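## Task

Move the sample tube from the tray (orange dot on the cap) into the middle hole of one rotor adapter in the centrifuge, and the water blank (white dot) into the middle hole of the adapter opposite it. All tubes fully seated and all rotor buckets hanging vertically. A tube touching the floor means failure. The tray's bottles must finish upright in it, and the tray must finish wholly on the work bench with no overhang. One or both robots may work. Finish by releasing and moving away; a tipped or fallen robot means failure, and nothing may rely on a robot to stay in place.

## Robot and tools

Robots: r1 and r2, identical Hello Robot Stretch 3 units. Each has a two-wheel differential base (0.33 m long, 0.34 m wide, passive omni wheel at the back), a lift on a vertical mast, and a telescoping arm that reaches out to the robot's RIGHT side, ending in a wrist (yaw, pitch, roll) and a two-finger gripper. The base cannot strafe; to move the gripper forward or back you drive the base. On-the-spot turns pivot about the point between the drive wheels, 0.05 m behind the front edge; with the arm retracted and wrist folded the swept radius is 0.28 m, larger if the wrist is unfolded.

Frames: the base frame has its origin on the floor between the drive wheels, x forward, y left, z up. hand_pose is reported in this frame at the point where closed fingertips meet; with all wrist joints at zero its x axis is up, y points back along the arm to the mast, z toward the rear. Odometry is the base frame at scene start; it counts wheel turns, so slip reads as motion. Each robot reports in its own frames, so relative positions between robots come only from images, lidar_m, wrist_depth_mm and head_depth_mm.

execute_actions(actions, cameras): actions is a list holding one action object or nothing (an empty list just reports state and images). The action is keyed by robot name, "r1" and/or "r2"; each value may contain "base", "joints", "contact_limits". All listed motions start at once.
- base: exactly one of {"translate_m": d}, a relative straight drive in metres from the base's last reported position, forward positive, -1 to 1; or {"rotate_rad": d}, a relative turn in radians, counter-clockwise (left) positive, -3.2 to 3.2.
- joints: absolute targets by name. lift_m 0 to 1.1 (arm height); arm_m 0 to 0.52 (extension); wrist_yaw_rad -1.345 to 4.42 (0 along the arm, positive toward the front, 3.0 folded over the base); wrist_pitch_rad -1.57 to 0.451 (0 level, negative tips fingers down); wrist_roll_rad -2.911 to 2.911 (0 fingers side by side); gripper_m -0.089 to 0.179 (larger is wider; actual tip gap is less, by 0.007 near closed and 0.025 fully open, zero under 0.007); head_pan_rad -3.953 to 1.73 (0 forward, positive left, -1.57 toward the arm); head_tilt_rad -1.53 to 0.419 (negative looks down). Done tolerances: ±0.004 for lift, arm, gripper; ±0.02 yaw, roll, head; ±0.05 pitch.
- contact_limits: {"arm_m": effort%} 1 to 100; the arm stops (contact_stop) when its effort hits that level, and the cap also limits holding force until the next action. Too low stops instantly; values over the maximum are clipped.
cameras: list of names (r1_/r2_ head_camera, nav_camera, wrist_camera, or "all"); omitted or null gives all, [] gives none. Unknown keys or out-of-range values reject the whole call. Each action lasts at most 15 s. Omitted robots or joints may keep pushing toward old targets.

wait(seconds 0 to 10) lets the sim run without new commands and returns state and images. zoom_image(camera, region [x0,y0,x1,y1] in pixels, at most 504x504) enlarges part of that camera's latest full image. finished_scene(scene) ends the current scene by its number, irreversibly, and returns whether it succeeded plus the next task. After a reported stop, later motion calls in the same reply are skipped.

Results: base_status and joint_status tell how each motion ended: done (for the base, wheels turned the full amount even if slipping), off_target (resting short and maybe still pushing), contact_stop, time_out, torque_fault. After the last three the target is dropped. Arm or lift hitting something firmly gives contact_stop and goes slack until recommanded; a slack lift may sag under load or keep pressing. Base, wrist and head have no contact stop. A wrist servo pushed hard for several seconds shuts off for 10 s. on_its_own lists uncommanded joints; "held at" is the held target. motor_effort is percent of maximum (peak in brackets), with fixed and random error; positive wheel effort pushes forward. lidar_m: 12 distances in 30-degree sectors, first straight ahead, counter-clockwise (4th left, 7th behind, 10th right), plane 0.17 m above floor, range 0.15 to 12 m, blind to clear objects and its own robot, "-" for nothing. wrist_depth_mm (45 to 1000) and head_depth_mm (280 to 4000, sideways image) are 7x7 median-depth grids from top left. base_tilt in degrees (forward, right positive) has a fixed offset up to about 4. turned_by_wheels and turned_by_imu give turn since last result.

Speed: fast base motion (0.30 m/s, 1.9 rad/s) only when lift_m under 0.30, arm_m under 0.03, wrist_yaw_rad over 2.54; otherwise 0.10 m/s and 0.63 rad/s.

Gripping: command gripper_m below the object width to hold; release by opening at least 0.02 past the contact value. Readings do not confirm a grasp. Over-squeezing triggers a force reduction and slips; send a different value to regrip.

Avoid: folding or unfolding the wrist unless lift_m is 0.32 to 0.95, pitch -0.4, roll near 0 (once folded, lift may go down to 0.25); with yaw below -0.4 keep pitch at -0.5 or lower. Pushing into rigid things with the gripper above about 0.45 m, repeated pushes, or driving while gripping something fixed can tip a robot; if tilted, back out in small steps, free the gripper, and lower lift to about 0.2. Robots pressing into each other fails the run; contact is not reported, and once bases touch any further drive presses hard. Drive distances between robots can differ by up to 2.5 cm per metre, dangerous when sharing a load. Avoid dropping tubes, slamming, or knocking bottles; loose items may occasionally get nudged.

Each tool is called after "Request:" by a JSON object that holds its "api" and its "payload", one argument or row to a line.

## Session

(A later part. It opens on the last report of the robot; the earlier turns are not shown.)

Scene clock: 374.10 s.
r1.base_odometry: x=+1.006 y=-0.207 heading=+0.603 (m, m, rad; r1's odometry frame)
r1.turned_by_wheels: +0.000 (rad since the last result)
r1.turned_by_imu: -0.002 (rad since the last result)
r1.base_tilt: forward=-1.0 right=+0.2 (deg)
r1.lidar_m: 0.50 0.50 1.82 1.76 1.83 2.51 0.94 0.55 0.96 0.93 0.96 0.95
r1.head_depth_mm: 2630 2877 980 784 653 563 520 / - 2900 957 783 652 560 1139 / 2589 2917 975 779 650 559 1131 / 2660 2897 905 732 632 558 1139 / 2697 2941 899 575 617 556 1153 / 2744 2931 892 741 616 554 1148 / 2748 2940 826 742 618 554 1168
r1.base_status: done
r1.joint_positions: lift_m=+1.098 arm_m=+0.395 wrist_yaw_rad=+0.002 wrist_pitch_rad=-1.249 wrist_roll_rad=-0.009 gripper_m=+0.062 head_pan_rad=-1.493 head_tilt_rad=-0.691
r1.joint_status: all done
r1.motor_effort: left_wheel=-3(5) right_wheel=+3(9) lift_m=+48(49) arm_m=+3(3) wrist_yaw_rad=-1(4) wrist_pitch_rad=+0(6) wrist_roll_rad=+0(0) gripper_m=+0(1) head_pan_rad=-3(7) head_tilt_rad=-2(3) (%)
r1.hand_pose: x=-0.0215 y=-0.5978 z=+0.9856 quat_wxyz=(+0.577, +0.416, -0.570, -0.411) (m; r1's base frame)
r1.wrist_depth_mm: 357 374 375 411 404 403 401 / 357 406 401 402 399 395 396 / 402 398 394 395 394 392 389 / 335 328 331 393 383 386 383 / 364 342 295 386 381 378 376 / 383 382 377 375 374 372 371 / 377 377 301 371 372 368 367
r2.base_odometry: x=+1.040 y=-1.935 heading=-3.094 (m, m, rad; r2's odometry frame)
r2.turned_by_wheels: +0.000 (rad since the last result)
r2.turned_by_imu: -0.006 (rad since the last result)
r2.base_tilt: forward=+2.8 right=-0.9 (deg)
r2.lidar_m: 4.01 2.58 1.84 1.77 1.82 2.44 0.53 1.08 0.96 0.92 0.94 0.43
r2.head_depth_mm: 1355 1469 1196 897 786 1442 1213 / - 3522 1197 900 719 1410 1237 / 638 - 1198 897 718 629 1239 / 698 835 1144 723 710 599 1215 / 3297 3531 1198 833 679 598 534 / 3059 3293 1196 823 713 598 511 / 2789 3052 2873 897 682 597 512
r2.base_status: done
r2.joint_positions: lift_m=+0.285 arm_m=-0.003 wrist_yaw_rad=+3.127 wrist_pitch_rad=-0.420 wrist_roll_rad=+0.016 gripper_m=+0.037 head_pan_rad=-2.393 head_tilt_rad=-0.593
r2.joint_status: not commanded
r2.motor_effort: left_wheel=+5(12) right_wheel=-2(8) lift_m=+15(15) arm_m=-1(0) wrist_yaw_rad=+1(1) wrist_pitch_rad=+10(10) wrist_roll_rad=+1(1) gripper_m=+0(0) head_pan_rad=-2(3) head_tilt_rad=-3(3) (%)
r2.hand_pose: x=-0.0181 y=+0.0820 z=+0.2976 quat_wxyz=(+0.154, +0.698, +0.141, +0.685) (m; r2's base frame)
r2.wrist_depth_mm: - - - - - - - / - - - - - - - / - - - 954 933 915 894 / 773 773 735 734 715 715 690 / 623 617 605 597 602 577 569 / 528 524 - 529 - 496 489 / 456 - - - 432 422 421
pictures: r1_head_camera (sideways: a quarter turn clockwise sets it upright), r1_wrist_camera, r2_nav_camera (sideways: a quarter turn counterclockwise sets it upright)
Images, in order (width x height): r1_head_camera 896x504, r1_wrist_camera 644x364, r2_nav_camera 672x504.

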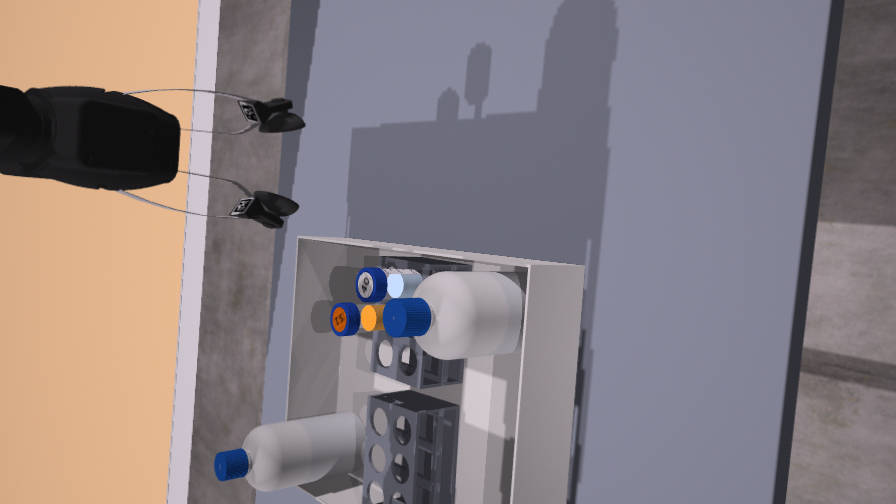

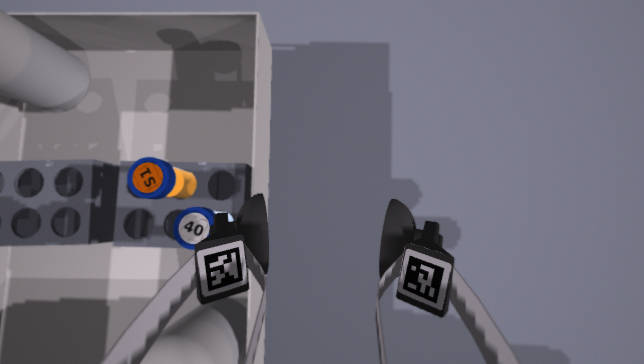

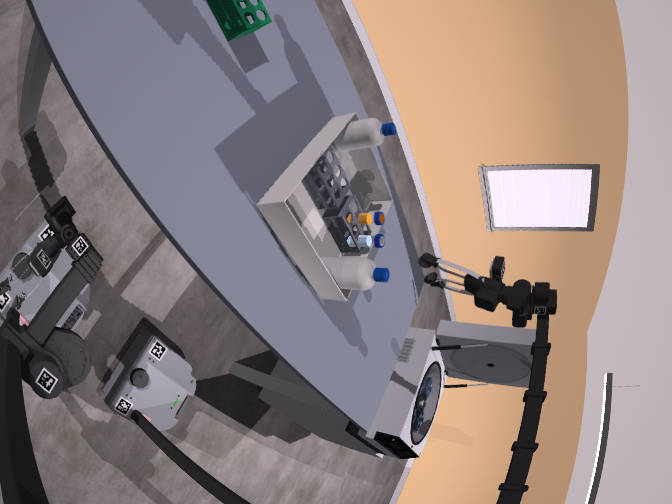

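Request:
{"api": "execute_actions", "payload": {
  "actions": [
    {"r1": {"base": {"translate_m": 0.106}, "joints": {"lift_m": 1.04, "arm_m": 0.389}}, "r2": {"base": {"rotate_rad": -0.75}, "joints": {"lift_m": 0.47}}}
  ],
  "cameras": ["r1_head_camera", "r1_wrist_camera", "r2_nav_camera"]
}}

Scene clock: 432.50 s.
r1.base_odometry: x=+1.094 y=-0.147 heading=+0.603 (m, m, rad; r1's odometry frame)
r1.turned_by_wheels: +0.000 (rad since the last result)
r1.turned_by_imu: -0.001 (rad since the last result)
r1.base_tilt: forward=-1.0 right=+0.3 (deg)
r1.lidar_m: 0.43 0.50 1.82 1.76 1.82 2.50 0.95 0.65 0.96 0.92 0.96 0.85
r1.head_depth_mm: - 2876 984 786 655 561 521 / - 2904 977 786 655 560 1139 / 2662 2892 899 568 610 558 1136 / 2689 2914 903 730 621 559 1151 / 2708 2907 874 744 618 555 1148 / 2718 2958 816 743 617 554 1151 / 2768 2943 958 733 617 555 1163
r1.base_status: done
r1.joint_positions: lift_m=+1.040 arm_m=+0.389 wrist_yaw_rad=+0.002 wrist_pitch_rad=-1.249 wrist_roll_rad=-0.009 gripper_m=+0.062 head_pan_rad=-1.493 head_tilt_rad=-0.691
r1.joint_status: all done
r1.motor_effort: left_wheel=-3(3) right_wheel=+3(8) lift_m=+26(40) arm_m=-4(5) wrist_yaw_rad=-3(2) wrist_pitch_rad=+0(0) wrist_roll_rad=+0(0) gripper_m=+0(0) head_pan_rad=-2(3) head_tilt_rad=-2(2) (%)
r1.hand_pose: x=-0.0215 y=-0.5924 z=+0.9284 quat_wxyz=(+0.577, +0.416, -0.570, -0.412) (m; r1's base frame)
r1.wrist_depth_mm: 247 325 346 344 347 344 342 / 299 344 340 340 341 335 338 / 311 342 337 337 336 335 330 / 278 275 272 271 333 329 326 / 287 285 318 265 325 324 321 / 318 324 322 321 284 320 315 / 317 320 317 264 315 314 313
r2.base_odometry: x=+1.040 y=-1.935 heading=+2.439 (m, m, rad; r2's odometry frame)
r2.turned_by_wheels: -0.750 (rad since the last result)
r2.turned_by_imu: -0.753 (rad since the last result)
r2.base_tilt: forward=+2.9 right=-1.0 (deg)
r2.lidar_m: 0.43 4.01 3.48 2.01 1.77 1.77 2.06 0.42 0.42 1.05 0.92 0.91
r2.head_depth_mm: 404 475 509 586 1690 1447 1234 / 343 - 2909 2174 1608 827 1160 / 297 - 2860 2152 1750 1442 1089 / 439 - 2889 2163 1738 1446 1089 / 442 - 1668 1661 1691 1453 1104 / 443 1705 1363 1216 1601 1448 1237 / 446 1752 1368 897 762 1413 1238
r2.base_status: done
r2.joint_positions: lift_m=+0.470 arm_m=-0.003 wrist_yaw_rad=+3.127 wrist_pitch_rad=-0.419 wrist_roll_rad=+0.016 gripper_m=+0.037 head_pan_rad=-2.393 head_tilt_rad=-0.594
r2.joint_status: all done
r2.motor_effort: left_wheel=+6(15) right_wheel=-3(7) lift_m=+24(25) arm_m=-1(1) wrist_yaw_rad=+1(0) wrist_pitch_rad=+10(9) wrist_roll_rad=+1(1) gripper_m=+0(0) head_pan_rad=-3(3) head_tilt_rad=-3(3) (%)
r2.hand_pose: x=-0.0181 y=+0.0821 z=+0.4821 quat_wxyz=(+0.153, +0.698, +0.141, +0.685) (m; r2's base frame)
r2.wrist_depth_mm: - - - - - - - / - - - - - - - / - - - - - - - / - - - - - - - / 911 901 907 863 887 836 829 / 752 741 748 733 690 720 699 / 654 653 636 624 627 616 614
pictures: r1_head_camera (sideways: a quarter turn clockwise sets it upright), r1_wrist_camera, r2_nav_camera (sideways: a quarter turn counterclockwise sets it upright)
Images, in order (width x height): r1_head_camera 896x504, r1_wrist_camera 644x364, r2_nav_camera 672x504.

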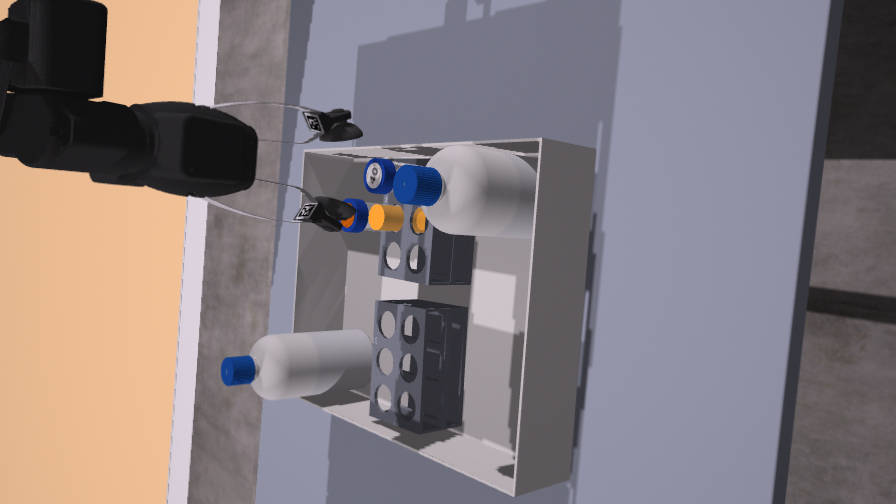

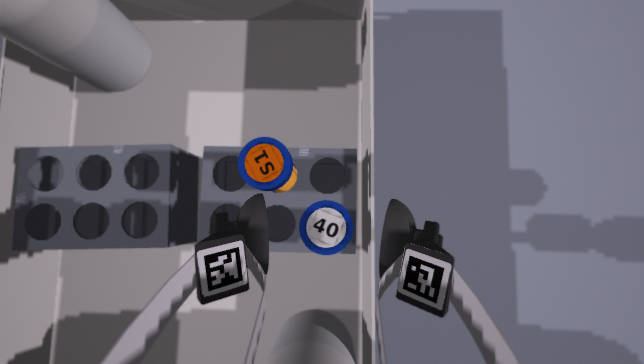

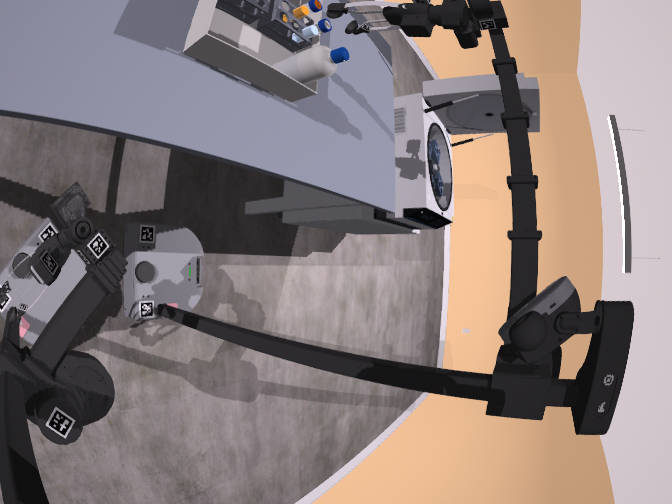

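Request:
{"api": "execute_actions", "payload": {
  "actions": [
    {"r1": {"joints": {"lift_m": 0.990}}, "r2": {"joints": {"lift_m": 0.54, "head_pan_rad": -1.2, "head_tilt_rad": -0.8}}}
  ],
  "cameras": ["r1_head_camera", "r1_wrist_camera"]
}}

Scene clock: 493.00 s.
r1.base_odometry: x=+1.094 y=-0.147 heading=+0.603 (m, m, rad; r1's odometry frame)
r1.turned_by_wheels: +0.000 (rad since the last result)
r1.turned_by_imu: -0.001 (rad since the last result)
r1.base_tilt: forward=-1.0 right=+0.2 (deg)
r1.lidar_m: 0.43 0.50 1.82 1.75 1.83 2.50 0.95 0.65 0.96 0.92 0.96 0.84
r1.head_depth_mm: - 2904 982 786 653 563 520 / - 2919 976 784 651 561 1136 / 2655 2881 880 567 608 558 1135 / 2669 2921 899 726 620 558 1154 / 2689 2888 874 746 619 555 1148 / 2695 2971 819 743 617 554 1148 / 2773 2945 955 734 619 552 1160
r1.base_status: not commanded
r1.joint_positions: lift_m=+0.990 arm_m=+0.389 wrist_yaw_rad=+0.002 wrist_pitch_rad=-1.249 wrist_roll_rad=-0.009 gripper_m=+0.062 head_pan_rad=-1.493 head_tilt_rad=-0.691
r1.joint_status: all done
r1.motor_effort: left_wheel=-3(3) right_wheel=+3(3) lift_m=+26(24) arm_m=-4(4) wrist_yaw_rad=-1(2) wrist_pitch_rad=+0(0) wrist_roll_rad=+0(0) gripper_m=+0(0) head_pan_rad=-2(2) head_tilt_rad=-3(2) (%)
r1.hand_pose: x=-0.0215 y=-0.5924 z=+0.8784 quat_wxyz=(+0.577, +0.416, -0.570, -0.412) (m; r1's base frame)
r1.wrist_depth_mm: 244 298 296 296 292 294 288 / 293 291 292 289 289 288 286 / 288 288 163 285 284 283 284 / 227 230 220 220 281 278 275 / 222 228 248 158 275 274 273 / 278 274 274 271 251 271 270 / 271 272 269 263 269 266 264
r2.base_odometry: x=+1.040 y=-1.935 heading=+2.439 (m, m, rad; r2's odometry frame)
r2.turned_by_wheels: +0.000 (rad since the last result)
r2.turned_by_imu: -0.001 (rad since the last result)
r2.base_tilt: forward=+2.9 right=-0.9 (deg)
r2.lidar_m: 0.43 4.02 3.46 2.01 1.77 1.77 2.07 0.42 0.42 1.05 0.92 0.92
r2.head_depth_mm: 3055 1058 791 670 600 1272 1146 / 3013 1055 779 665 601 1215 1144 / 2913 1064 769 660 604 558 1175 / 2794 791 805 706 605 539 1142 / 2714 2586 847 705 604 529 1148 / 2644 2593 850 709 606 528 1130 / 2563 2606 850 707 608 529 1097
r2.base_status: not commanded
r2.joint_positions: lift_m=+0.540 arm_m=-0.003 wrist_yaw_rad=+3.127 wrist_pitch_rad=-0.419 wrist_roll_rad=+0.016 gripper_m=+0.037 head_pan_rad=-1.207 head_tilt_rad=-0.790
r2.joint_status: all done
r2.motor_effort: left_wheel=+6(6) right_wheel=-3(3) lift_m=+25(22) arm_m=+0(0) wrist_yaw_rad=+0(1) wrist_pitch_rad=+9(9) wrist_roll_rad=+1(1) gripper_m=+0(0) head_pan_rad=+2(35) head_tilt_rad=-5(21) (%)
r2.hand_pose: x=-0.0181 y=+0.0821 z=+0.5521 quat_wxyz=(+0.153, +0.698, +0.141, +0.685) (m; r2's base frame)
r2.wrist_depth_mm: - - - - - - - / - - - - - - - / - - - - - - - / - - - - - - - / - 995 1000 967 983 953 928 / 853 847 840 825 771 800 793 / 734 718 717 711 697 697 681
pictures: r1_head_camera (sideways: a quarter turn clockwise sets it upright), r1_wrist_camera
Images, in order (width x height): r1_head_camera 896x504, r1_wrist_camera 644x364.

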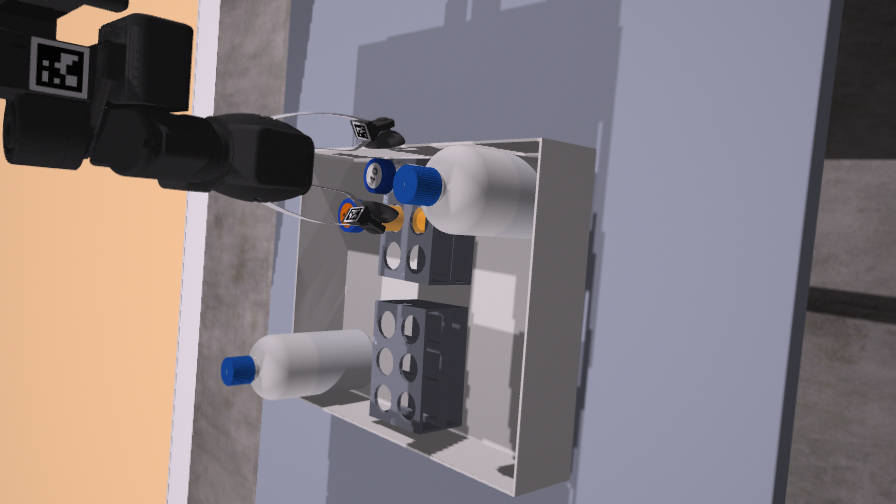

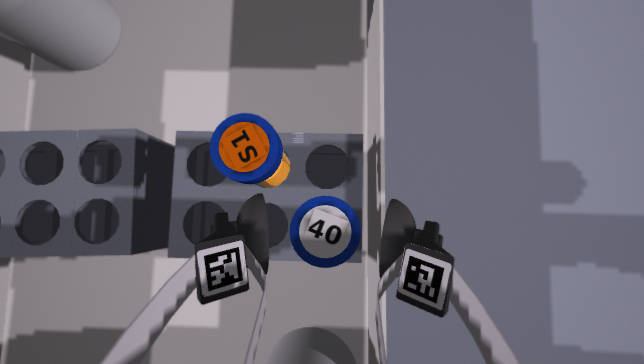

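Cap depth 158, centred. Close the gripper.

Request:
{"api": "execute_actions", "payload": {
  "actions": [
    {"r1": {"joints": {"gripper_m": -0.005}}, "r2": {"joints": {"lift_m": 0.59}}}
  ],
  "cameras": ["r1_wrist_camera"]
}}

Request:
{"api": "execute_actions", "payload": {
  "actions": [
    {"r1": {"joints": {"lift_m": 1.098, "head_pan_rad": -2.2, "head_tilt_rad": -0.5}}, "r2": {"joints": {"lift_m": 0.70}}}
  ],
  "cameras": ["r1_head_camera", "r1_nav_camera", "r1_wrist_camera", "r2_nav_camera"]
}}

Scene clock: 499.60 s.
r1.base_odometry: x=+1.094 y=-0.147 heading=+0.603 (m, m, rad; r1's odometry frame)
r1.turned_by_wheels: +0.000 (rad since the last result)
r1.turned_by_imu: -0.001 (rad since the last result)
r1.base_tilt: forward=-1.0 right=+0.3 (deg)
r1.lidar_m: 0.43 0.50 1.82 1.76 1.83 2.51 0.95 0.65 0.96 0.93 0.96 0.84
r1.head_depth_mm: - 2903 980 783 655 563 520 / - 2887 977 782 653 560 1138 / 2657 2895 878 566 607 559 1138 / 2648 2920 899 731 619 556 1154 / 2717 2923 875 744 618 556 1150 / 2713 2973 816 741 616 555 1149 / 2764 2960 953 735 617 552 1165
r1.base_status: not commanded
r1.joint_positions: lift_m=+0.990 arm_m=+0.389 wrist_yaw_rad=+0.002 wrist_pitch_rad=-1.249 wrist_roll_rad=-0.009 gripper_m=-0.004 head_pan_rad=-1.493 head_tilt_rad=-0.691
r1.joint_status: all done
r1.motor_effort: left_wheel=-3(3) right_wheel=+3(3) lift_m=+26(27) arm_m=-4(4) wrist_yaw_rad=-2(2) wrist_pitch_rad=+0(0) wrist_roll_rad=+0(0) gripper_m=-21(100) head_pan_rad=-3(2) head_tilt_rad=-2(3) (%)
r1.hand_pose: x=-0.0215 y=-0.5923 z=+0.8784 quat_wxyz=(+0.577, +0.416, -0.570, -0.412) (m; r1's base frame)
r1.wrist_depth_mm: 245 295 295 293 294 291 290 / 293 294 291 289 290 288 286 / 286 285 163 285 284 285 282 / 226 229 221 222 282 279 278 / 222 227 246 157 277 273 273 / 278 275 272 271 272 271 268 / 273 273 269 263 269 267 264
r2.base_odometry: x=+1.040 y=-1.935 heading=+2.439 (m, m, rad; r2's odometry frame)
r2.turned_by_wheels: +0.000 (rad since the last result)
r2.turned_by_imu: -0.001 (rad since the last result)
r2.base_tilt: forward=+2.9 right=-1.0 (deg)
r2.lidar_m: 0.43 4.02 3.48 2.01 1.77 1.77 2.07 0.42 0.43 1.05 0.92 0.92
r2.head_depth_mm: 3084 1060 791 672 601 1257 1135 / 3041 1060 782 665 601 1224 1166 / 2914 1063 771 661 603 557 1182 / 2805 790 804 704 602 537 1146 / 2743 2567 850 708 605 527 1145 / 2639 2603 854 708 607 529 1131 / 2570 2607 854 708 605 530 1093
r2.base_status: not commanded
r2.joint_positions: lift_m=+0.590 arm_m=-0.003 wrist_yaw_rad=+3.127 wrist_pitch_rad=-0.419 wrist_roll_rad=+0.016 gripper_m=+0.037 head_pan_rad=-1.207 head_tilt_rad=-0.790
r2.joint_status: all done
r2.motor_effort: left_wheel=+5(6) right_wheel=-2(3) lift_m=+25(24) arm_m=-1(0) wrist_yaw_rad=+0(0) wrist_pitch_rad=+9(9) wrist_roll_rad=+1(1) gripper_m=+0(1) head_pan_rad=+3(3) head_tilt_rad=-4(4) (%)
r2.hand_pose: x=-0.0181 y=+0.0821 z=+0.6021 quat_wxyz=(+0.153, +0.698, +0.141, +0.685) (m; r2's base frame)
r2.wrist_depth_mm: - - - - - - - / - - - - - - - / - - - - - - - / - - - - - - - / - - - - - - - / 913 906 881 884 830 856 850 / 788 788 777 760 741 738 743
pictures: r1_wrist_camera
Images, in order (width x height): r1_wrist_camera 644x364.

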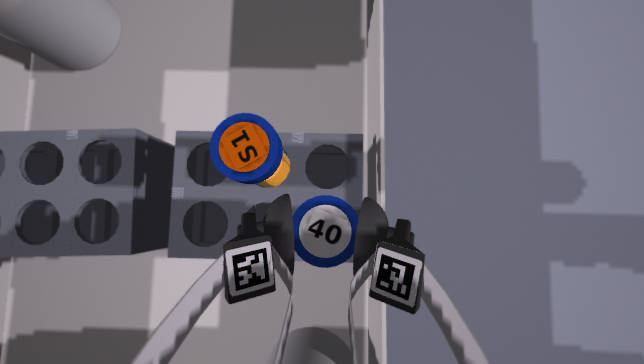

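Scene clock: 501.43 s.
r1.base_odometry: x=+1.094 y=-0.147 heading=+0.603 (m, m, rad; r1's odometry frame)
r1.turned_by_wheels: +0.000 (rad since the last result)
r1.turned_by_imu: +0.000 (rad since the last result)
r1.base_tilt: forward=-1.0 right=+0.3 (deg)
r1.lidar_m: 0.43 0.50 1.82 1.76 1.82 2.50 0.95 0.65 0.96 0.92 0.96 0.84
r1.head_depth_mm: - - 1268 1156 789 665 975 / - - 1224 1258 786 642 1280 / - - 3413 1009 781 639 580 / - - 3430 1010 780 637 540 / - 3250 3368 1000 777 635 538 / - 3002 3162 987 775 632 535 / - 2853 3022 986 771 630 535
r1.base_status: not commanded
r1.joint_positions: lift_m=+1.098 arm_m=+0.389 wrist_yaw_rad=+0.002 wrist_pitch_rad=-1.250 wrist_roll_rad=-0.009 gripper_m=-0.004 head_pan_rad=-2.193 head_tilt_rad=-0.507
r1.joint_status: all done
r1.motor_effort: left_wheel=-3(3) right_wheel=+3(3) lift_m=+49(52) arm_m=-4(4) wrist_yaw_rad=-1(1) wrist_pitch_rad=+0(0) wrist_roll_rad=+0(0) gripper_m=-22(22) head_pan_rad=-2(30) head_tilt_rad=+3(12) (%)
r1.hand_pose: x=-0.0215 y=-0.5921 z=+0.9855 quat_wxyz=(+0.576, +0.416, -0.570, -0.412) (m; r1's base frame)
r1.wrist_depth_mm: 266 343 382 378 405 404 401 / 387 347 403 398 398 396 391 / 382 398 396 390 398 391 388 / 372 332 331 327 385 386 380 / 348 382 380 156 381 378 376 / 356 383 373 376 375 372 369 / 348 374 369 263 370 368 365
r2.base_odometry: x=+1.040 y=-1.935 heading=+2.439 (m, m, rad; r2's odometry frame)
r2.turned_by_wheels: +0.000 (rad since the last result)
r2.turned_by_imu: +0.000 (rad since the last result)
r2.base_tilt: forward=+2.9 right=-1.0 (deg)
r2.lidar_m: 0.43 4.03 3.48 2.00 1.77 1.76 2.06 0.42 0.43 1.05 0.92 0.92
r2.head_depth_mm: 3026 1055 792 670 601 1268 1180 / 2984 1057 781 662 603 1221 - / 2905 1062 771 662 603 558 - / 2807 793 804 704 603 538 1148 / 2743 2586 850 706 606 528 1149 / 2644 2620 850 708 606 530 1127 / 2550 2603 850 709 607 530 1095
r2.base_status: not commanded
r2.joint_positions: lift_m=+0.700 arm_m=-0.003 wrist_yaw_rad=+3.127 wrist_pitch_rad=-0.419 wrist_roll_rad=+0.016 gripper_m=+0.037 head_pan_rad=-1.207 head_tilt_rad=-0.790
r2.joint_status: all done
r2.motor_effort: left_wheel=+6(5) right_wheel=-2(3) lift_m=+25(25) arm_m=+0(1) wrist_yaw_rad=+0(0) wrist_pitch_rad=+9(9) wrist_roll_rad=+0(1) gripper_m=+0(1) head_pan_rad=+2(2) head_tilt_rad=-4(4) (%)
r2.hand_pose: x=-0.0181 y=+0.0821 z=+0.7121 quat_wxyz=(+0.153, +0.698, +0.141, +0.685) (m; r2's base frame)
r2.wrist_depth_mm: - - - - - - - / - - - - - - - / - - - - - - - / - - - - - - - / - - - - - - - / - - - - 946 - 992 / 907 896 886 874 862 855 843
pictures: r1_head_camera (sideways: a quarter turn clockwise sets it upright), r1_nav_camera (sideways: a quarter turn counterclockwise sets it upright), r1_wrist_camera, r2_nav_camera (sideways: a quarter turn counterclockwise sets it upright)
Images, in order (width x height): r1_head_camera 896x504, r1_nav_camera 672x504, r1_wrist_camera 644x364, r2_nav_camera 672x504.

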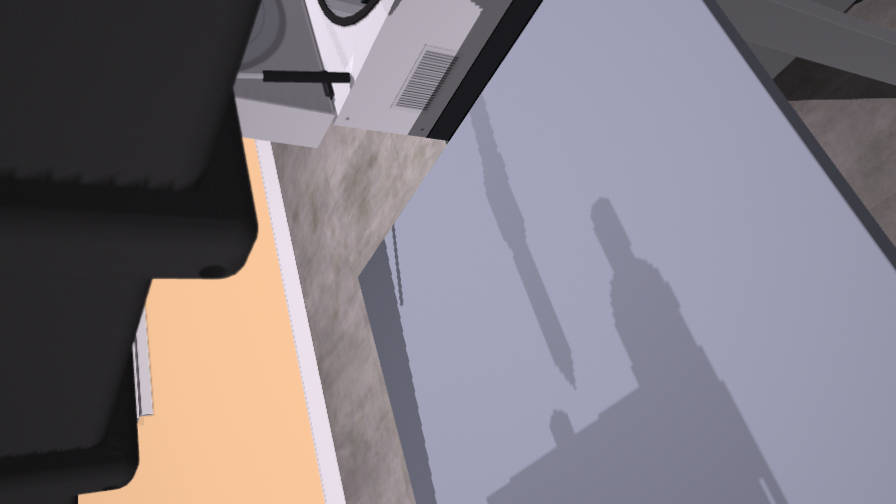

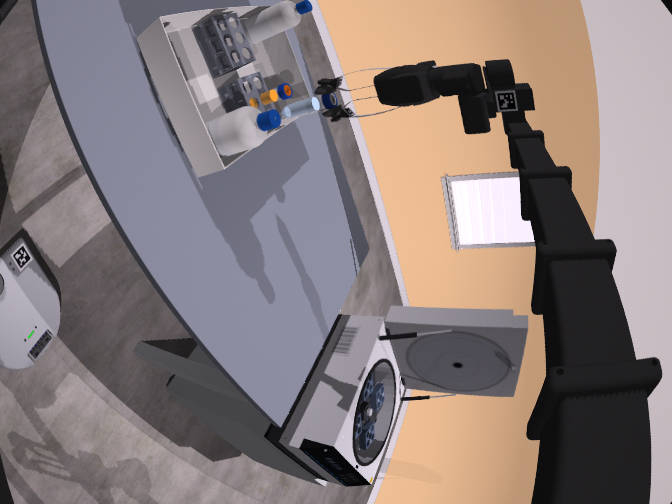

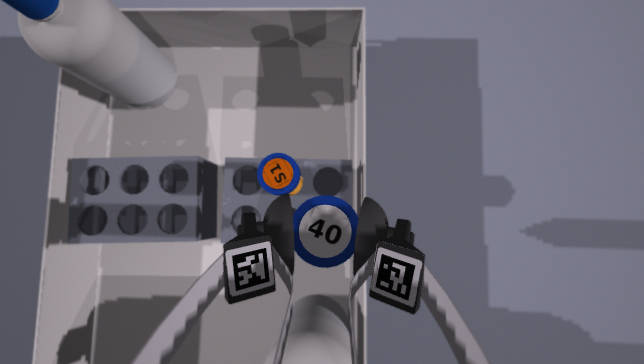

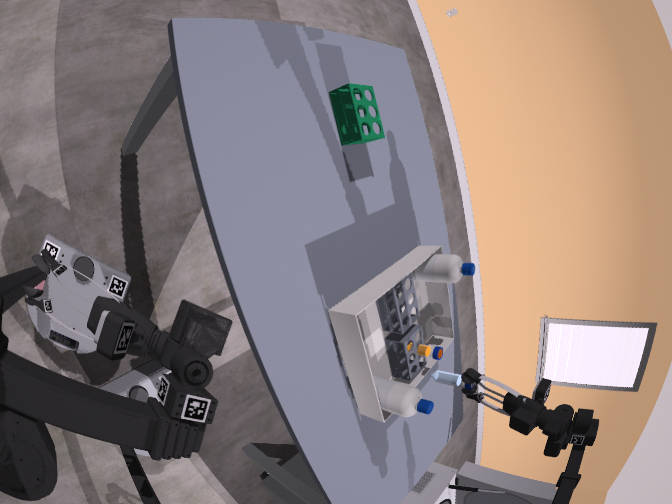

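Request:
{"api": "execute_actions", "payload": {
  "actions": [
    {"r1": {"base": {"translate_m": -0.18}, "joints": {"head_pan_rad": -2.6, "head_tilt_rad": -0.45}}, "r2": {"joints": {"lift_m": 0.94}}}
  ],
  "cameras": ["r1_head_camera", "r1_wrist_camera", "r2_nav_camera"]
}}

Scene clock: 526.43 s.
r1.base_odometry: x=+0.945 y=-0.249 heading=+0.603 (m, m, rad; r1's odometry frame)
r1.turned_by_wheels: +0.000 (rad since the last result)
r1.turned_by_imu: -0.001 (rad since the last result)
r1.base_tilt: forward=-1.0 right=+0.3 (deg)
r1.lidar_m: 0.61 2.46 1.82 1.76 1.83 2.50 0.94 0.49 0.85 0.92 0.96 1.02
r1.head_depth_mm: - - - 1263 1540 1619 1360 / - - - 1049 1048 1241 1323 / - - - 1005 925 955 1054 / - - - 1088 1008 709 1032 / - - 1314 1033 1074 662 596 / - - 1209 1091 1117 659 555 / - - 1078 1188 817 658 554
r1.base_status: done
r1.joint_positions: lift_m=+1.098 arm_m=+0.389 wrist_yaw_rad=+0.002 wrist_pitch_rad=-1.250 wrist_roll_rad=-0.009 gripper_m=-0.004 head_pan_rad=-2.593 head_tilt_rad=-0.458
r1.joint_status: all done
r1.motor_effort: left_wheel=-3(8) right_wheel=+3(4) lift_m=+49(48) arm_m=-4(4) wrist_yaw_rad=-1(1) wrist_pitch_rad=+0(0) wrist_roll_rad=+0(0) gripper_m=-22(22) head_pan_rad=-3(22) head_tilt_rad=+3(7) (%)
r1.hand_pose: x=-0.0215 y=-0.5921 z=+0.9855 quat_wxyz=(+0.576, +0.416, -0.570, -0.412) (m; r1's base frame)
r1.wrist_depth_mm: 392 385 410 409 402 403 401 / 406 402 399 398 396 394 390 / 400 397 394 397 394 390 388 / 332 328 388 388 387 381 383 / 349 360 389 157 381 377 374 / 380 380 378 374 379 372 371 / 254 276 373 370 371 364 362
r2.base_odometry: x=+1.040 y=-1.935 heading=+2.439 (m, m, rad; r2's odometry frame)
r2.turned_by_wheels: +0.000 (rad since the last result)
r2.turned_by_imu: -0.001 (rad since the last result)
r2.base_tilt: forward=+3.0 right=-1.1 (deg)
r2.lidar_m: 0.43 4.02 3.47 2.01 1.77 1.77 2.06 0.60 0.61 1.05 0.92 0.92
r2.head_depth_mm: 3028 1057 793 670 - - - / 2985 1056 781 668 - - 1162 / 2915 1062 768 658 623 1222 1150 / 2789 792 803 704 604 538 1149 / 2726 2586 849 707 607 528 1149 / 2662 2589 851 707 606 529 1131 / 2556 2598 851 708 607 529 1095
r2.base_status: not commanded
r2.joint_positions: lift_m=+0.940 arm_m=-0.003 wrist_yaw_rad=+3.127 wrist_pitch_rad=-0.419 wrist_roll_rad=+0.016 gripper_m=+0.037 head_pan_rad=-1.207 head_tilt_rad=-0.790
r2.joint_status: all done
r2.motor_effort: left_wheel=+6(6) right_wheel=-2(3) lift_m=+25(27) arm_m=+0(1) wrist_yaw_rad=+0(1) wrist_pitch_rad=+9(9) wrist_roll_rad=+1(0) gripper_m=+0(0) head_pan_rad=+2(2) head_tilt_rad=-4(4) (%)
r2.hand_pose: x=-0.0181 y=+0.0821 z=+0.9522 quat_wxyz=(+0.153, +0.698, +0.141, +0.685) (m; r2's base frame)
r2.wrist_depth_mm: - - - - - - - / - - - - - - - / - - - - - - - / - - - - - - - / - - - - - - - / - - - - - - - / - - - - - - -
pictures: r1_head_camera (sideways: a quarter turn clockwise sets it upright), r1_wrist_camera, r2_nav_camera (sideways: a quarter turn counterclockwise sets it upright)
Images, in order (width x height): r1_head_camera 896x504, r1_wrist_camera 644x364, r2_nav_camera 672x504.

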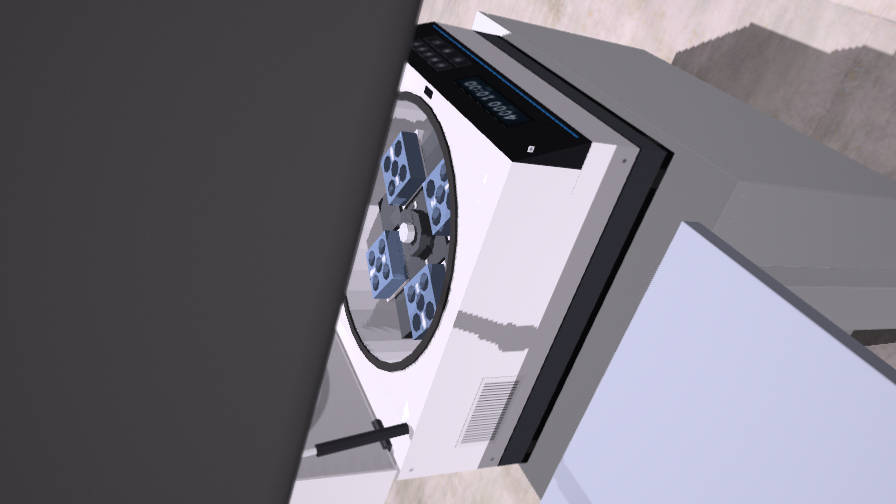

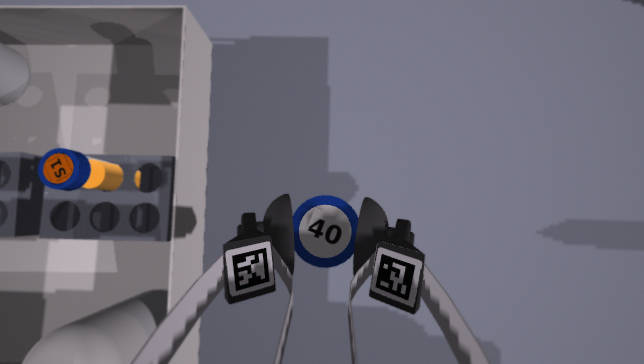

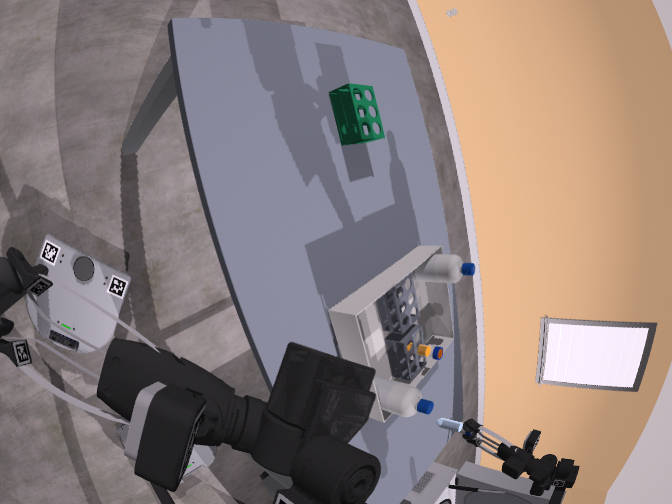

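Request:
{"api": "zoom_image", "payload": {
  "camera": "r1_head_camera",
  "region": [320, 70, 540, 400]
}}

Region (320, 70, 540, 400) of r1_head_camera's 896x504 image, scaled by 1.527, with more detail than that image has.

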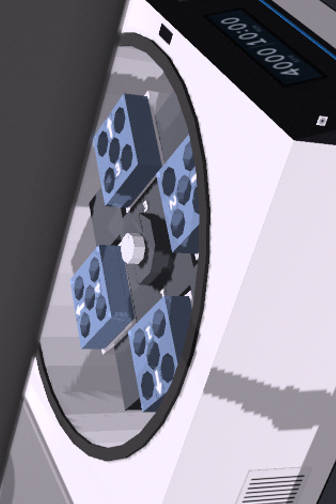

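Request:
{"api": "execute_actions", "payload": {
  "actions": [
    {"r1": {"base": {"translate_m": -0.12}, "joints": {"arm_m": 0.27}}, "r2": {"base": {"rotate_rad": 0.765}, "joints": {"wrist_yaw_rad": 0.0, "arm_m": 0.19, "gripper_m": 0.062, "head_pan_rad": -1.9, "head_tilt_rad": -0.7}}}
  ],
  "cameras": ["r2_head_camera", "r2_nav_camera"]
}}

Scene clock: 577.63 s.
r1.base_odometry: x=+0.846 y=-0.317 heading=+0.603 (m, m, rad; r1's odometry frame)
r1.turned_by_wheels: +0.000 (rad since the last result)
r1.turned_by_imu: -0.001 (rad since the last result)
r1.base_tilt: forward=-1.1 right=+0.3 (deg)
r1.lidar_m: 0.69 2.46 1.82 1.76 1.82 2.51 0.94 0.40 0.41 0.92 0.96 1.14
r1.head_depth_mm: - - - 2376 1869 1625 1357 / - - - 1050 1040 1242 1331 / - - - 1134 831 888 1039 / - - - 1095 838 894 837 / - - 1289 1080 900 926 597 / - - 1214 1036 986 920 555 / - - 1077 1008 1063 659 553
r1.base_status: done
r1.joint_positions: lift_m=+1.098 arm_m=+0.270 wrist_yaw_rad=+0.002 wrist_pitch_rad=-1.251 wrist_roll_rad=-0.009 gripper_m=-0.004 head_pan_rad=-2.593 head_tilt_rad=-0.458
r1.joint_status: all done
r1.motor_effort: left_wheel=-2(7) right_wheel=+3(4) lift_m=+49(49) arm_m=-4(4) wrist_yaw_rad=-2(1) wrist_pitch_rad=+0(0) wrist_roll_rad=+0(0) gripper_m=-22(22) head_pan_rad=-3(2) head_tilt_rad=+3(3) (%)
r1.hand_pose: x=-0.0215 y=-0.4730 z=+0.9855 quat_wxyz=(+0.576, +0.416, -0.570, -0.412) (m; r1's base frame)
r1.wrist_depth_mm: 412 409 412 404 405 405 402 / 346 408 398 403 397 395 398 / 360 400 398 396 393 388 390 / 343 393 392 388 389 384 382 / 325 390 387 156 382 378 378 / 383 386 378 379 375 373 376 / 377 380 374 372 370 368 367
r2.base_odometry: x=+1.040 y=-1.935 heading=-3.079 (m, m, rad; r2's odometry frame)
r2.turned_by_wheels: +0.765 (rad since the last result)
r2.turned_by_imu: +0.768 (rad since the last result)
r2.base_tilt: forward=+2.9 right=-1.1 (deg)
r2.lidar_m: 4.02 2.54 1.84 1.76 1.83 2.48 0.72 1.08 0.96 0.92 0.95 0.43
r2.head_depth_mm: 2884 3090 926 - - - 1172 / 2845 3061 - - 616 554 1177 / 2788 2981 - 713 645 554 1134 / 2687 2934 - 734 646 556 1119 / 2627 2805 - 732 646 554 513 / 2559 2815 - 734 647 555 504 / 2516 2733 972 777 647 554 494
r2.base_status: done
r2.joint_positions: lift_m=+0.940 arm_m=+0.190 wrist_yaw_rad=+0.003 wrist_pitch_rad=-0.419 wrist_roll_rad=+0.016 gripper_m=+0.062 head_pan_rad=-1.893 head_tilt_rad=-0.705
r2.joint_status: all done
r2.motor_effort: left_wheel=-3(9) right_wheel=+2(3) lift_m=+25(25) arm_m=+3(6) wrist_yaw_rad=-2(1) wrist_pitch_rad=+9(9) wrist_roll_rad=+1(1) gripper_m=-1(79) head_pan_rad=-2(29) head_tilt_rad=+2(12) (%)
r2.hand_pose: x=-0.0208 y=-0.5589 z=+0.9522 quat_wxyz=(+0.687, +0.147, -0.697, -0.147) (m; r2's base frame)
r2.wrist_depth_mm: - - - - - - - / - - - - - - - / - - - - - - 631 / - 563 554 550 534 358 447 / 473 456 458 441 453 381 422 / 381 322 356 372 359 320 299 / 286 300 322 321 322 302 257
pictures: r2_head_camera (sideways: a quarter turn clockwise sets it upright), r2_nav_camera (sideways: a quarter turn counterclockwise sets it upright)
Images, in order (width x height): r2_head_camera 896x504, r2_nav_camera 672x504.

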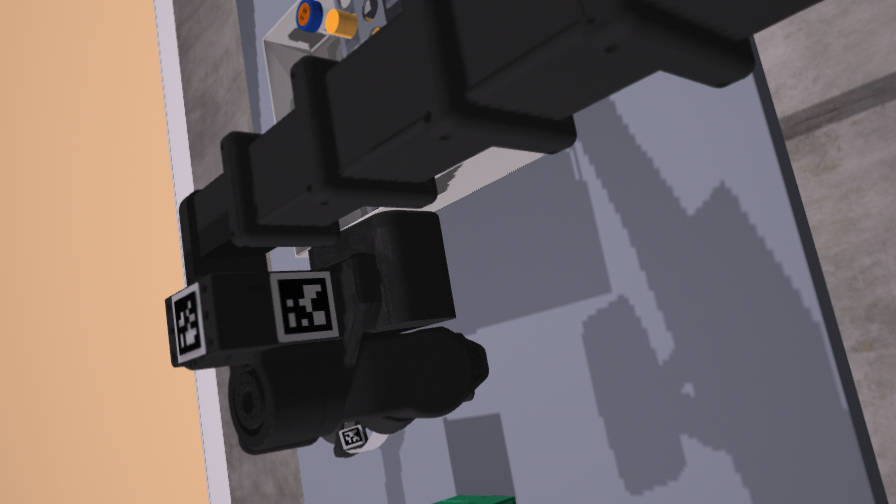

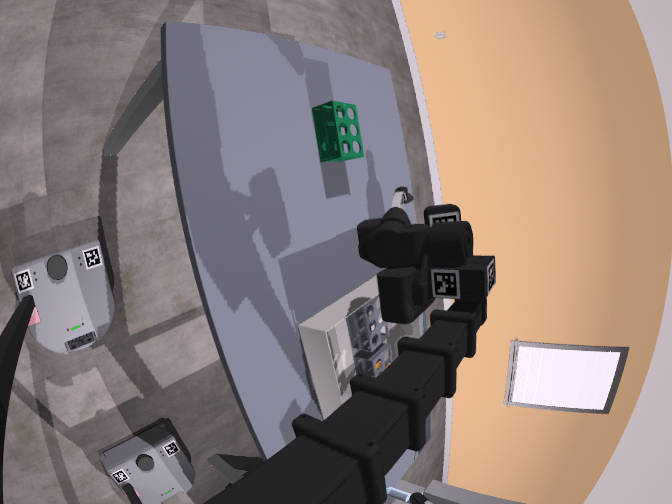

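Request:
{"api": "execute_actions", "payload": {
  "actions": [
    {"r1": {"base": {"translate_m": -0.40}, "joints": {"head_pan_rad": -2.3, "head_tilt_rad": -0.55}}, "r2": {"base": {"translate_m": -0.40}, "joints": {"lift_m": 1.05, "wrist_pitch_rad": -1.25, "arm_m": 0.429, "head_pan_rad": -1.55, "head_tilt_rad": -0.7}}}
  ],
  "cameras": ["r1_head_camera", "r1_wrist_camera", "r2_head_camera", "r2_wrist_camera"]
}}

Scene clock: 625.03 s.
r1.base_odometry: x=+0.517 y=-0.543 heading=+0.603 (m, m, rad; r1's odometry frame)
r1.turned_by_wheels: +0.000 (rad since the last result)
r1.turned_by_imu: -0.002 (rad since the last result)
r1.base_tilt: forward=-1.1 right=+0.3 (deg)
r1.lidar_m: 0.69 2.48 1.82 1.76 1.82 2.50 3.56 0.34 0.25 0.29 0.28 1.32
r1.head_depth_mm: - - 3224 884 764 865 1207 / - - 3182 914 706 715 871 / - - 3117 969 774 635 721 / - 1062 1100 966 740 593 608 / - 987 1045 957 753 565 572 / - 891 974 955 768 609 700 / - 820 898 887 698 796 731
r1.base_status: done
r1.joint_positions: lift_m=+1.098 arm_m=+0.270 wrist_yaw_rad=+0.002 wrist_pitch_rad=-1.251 wrist_roll_rad=-0.009 gripper_m=-0.004 head_pan_rad=-2.307 head_tilt_rad=-0.543
r1.joint_status: all done
r1.motor_effort: left_wheel=-3(8) right_wheel=+3(3) lift_m=+49(49) arm_m=-4(4) wrist_yaw_rad=-2(2) wrist_pitch_rad=+0(0) wrist_roll_rad=+0(0) gripper_m=-23(23) head_pan_rad=+3(20) head_tilt_rad=-2(9) (%)
r1.hand_pose: x=-0.0215 y=-0.4730 z=+0.9855 quat_wxyz=(+0.576, +0.416, -0.570, -0.412) (m; r1's base frame)
r1.wrist_depth_mm: 416 413 405 - 618 358 434 / 410 405 404 - 619 348 397 / 403 400 395 - 597 348 383 / 396 391 392 - 591 342 397 / 389 385 386 156 527 333 392 / 388 384 382 - 485 331 361 / 375 381 377 - 560 324 324
r2.base_odometry: x=+1.439 y=-1.910 heading=-3.079 (m, m, rad; r2's odometry frame)
r2.turned_by_wheels: +0.000 (rad since the last result)
r2.turned_by_imu: -0.003 (rad since the last result)
r2.base_tilt: forward=+2.9 right=-1.1 (deg)
r2.lidar_m: 4.38 2.51 1.83 1.76 1.82 2.47 0.73 0.70 0.96 0.92 0.95 0.78
r2.head_depth_mm: 2620 2835 963 773 645 553 511 / 2680 2842 933 560 603 553 512 / 2564 2852 882 721 604 553 1119 / 2607 2852 899 743 617 553 1120 / 2608 2853 805 732 613 554 1116 / 2655 2879 971 743 615 554 1142 / 2643 2873 968 780 646 554 1131
r2.base_status: done
r2.joint_positions: lift_m=+1.050 arm_m=+0.429 wrist_yaw_rad=+0.001 wrist_pitch_rad=-1.251 wrist_roll_rad=+0.016 gripper_m=+0.062 head_pan_rad=-1.557 head_tilt_rad=-0.705
r2.joint_status: all done
r2.motor_effort: left_wheel=-2(10) right_wheel=+2(2) lift_m=+25(26) arm_m=+4(4) wrist_yaw_rad=+0(2) wrist_pitch_rad=+0(6) wrist_roll_rad=+1(1) gripper_m=+0(0) head_pan_rad=+2(20) head_tilt_rad=+3(2) (%)
r2.hand_pose: x=-0.0215 y=-0.6311 z=+0.9376 quat_wxyz=(+0.569, +0.411, -0.577, -0.417) (m; r2's base frame)
r2.wrist_depth_mm: 221 379 375 369 363 362 358 / 213 231 344 357 357 353 351 / 365 274 356 352 349 346 344 / 360 353 352 347 341 339 338 / 355 312 286 279 300 334 331 / 347 289 295 279 273 330 325 / 340 303 332 329 325 323 320
pictures: r1_head_camera (sideways: a quarter turn clockwise sets it upright), r1_wrist_camera, r2_head_camera (sideways: a quarter turn clockwise sets it upright), r2_wrist_camera
Images, in order (width x height): r1_head_camera 896x504, r1_wrist_camera 644x364, r2_head_camera 896x504, r2_wrist_camera 644x364.

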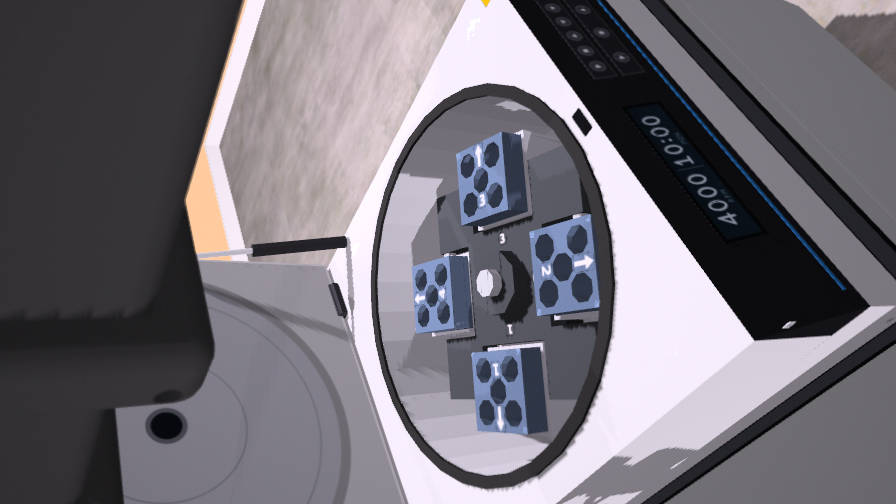

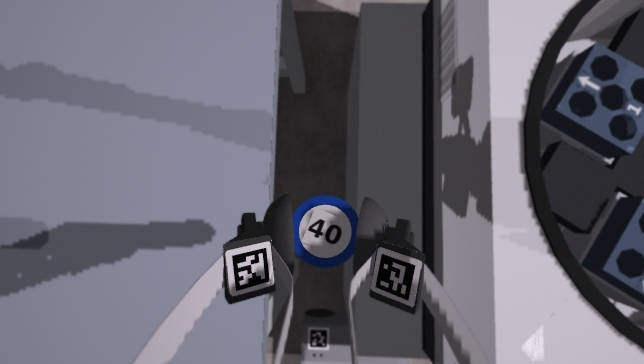

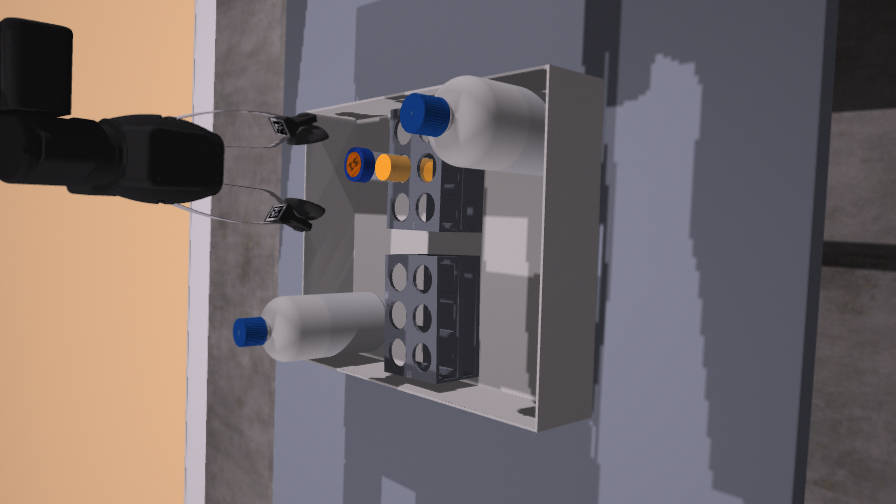

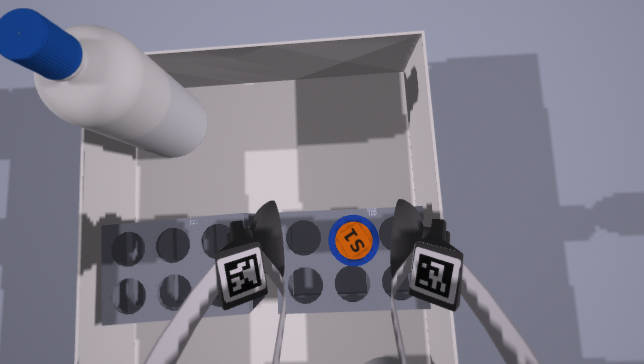

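Request:
{"api": "zoom_image", "payload": {
  "camera": "r2_wrist_camera",
  "region": [250, 180, 450, 320]
}}

Request:
{"api": "zoom_image", "payload": {
  "camera": "r1_wrist_camera",
  "region": [464, 0, 644, 364]
}}

Region (250, 180, 450, 320) of r2_wrist_camera's 644x364 image, scaled by 2.520; it fills the top 353 rows of this view, and the rest is white.

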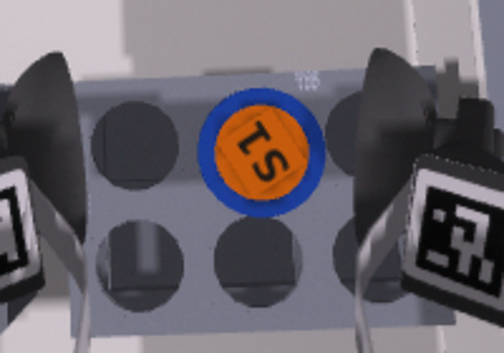

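Region (464, 0, 644, 364) of r1_wrist_camera's 644x364 image, scaled by 1.385; it fills the left 249 columns of this view, and the rest is white.

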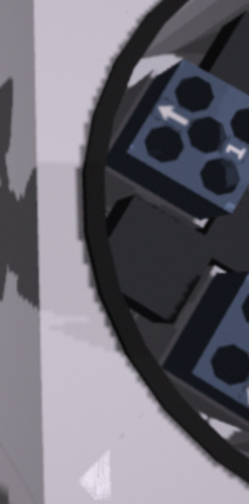

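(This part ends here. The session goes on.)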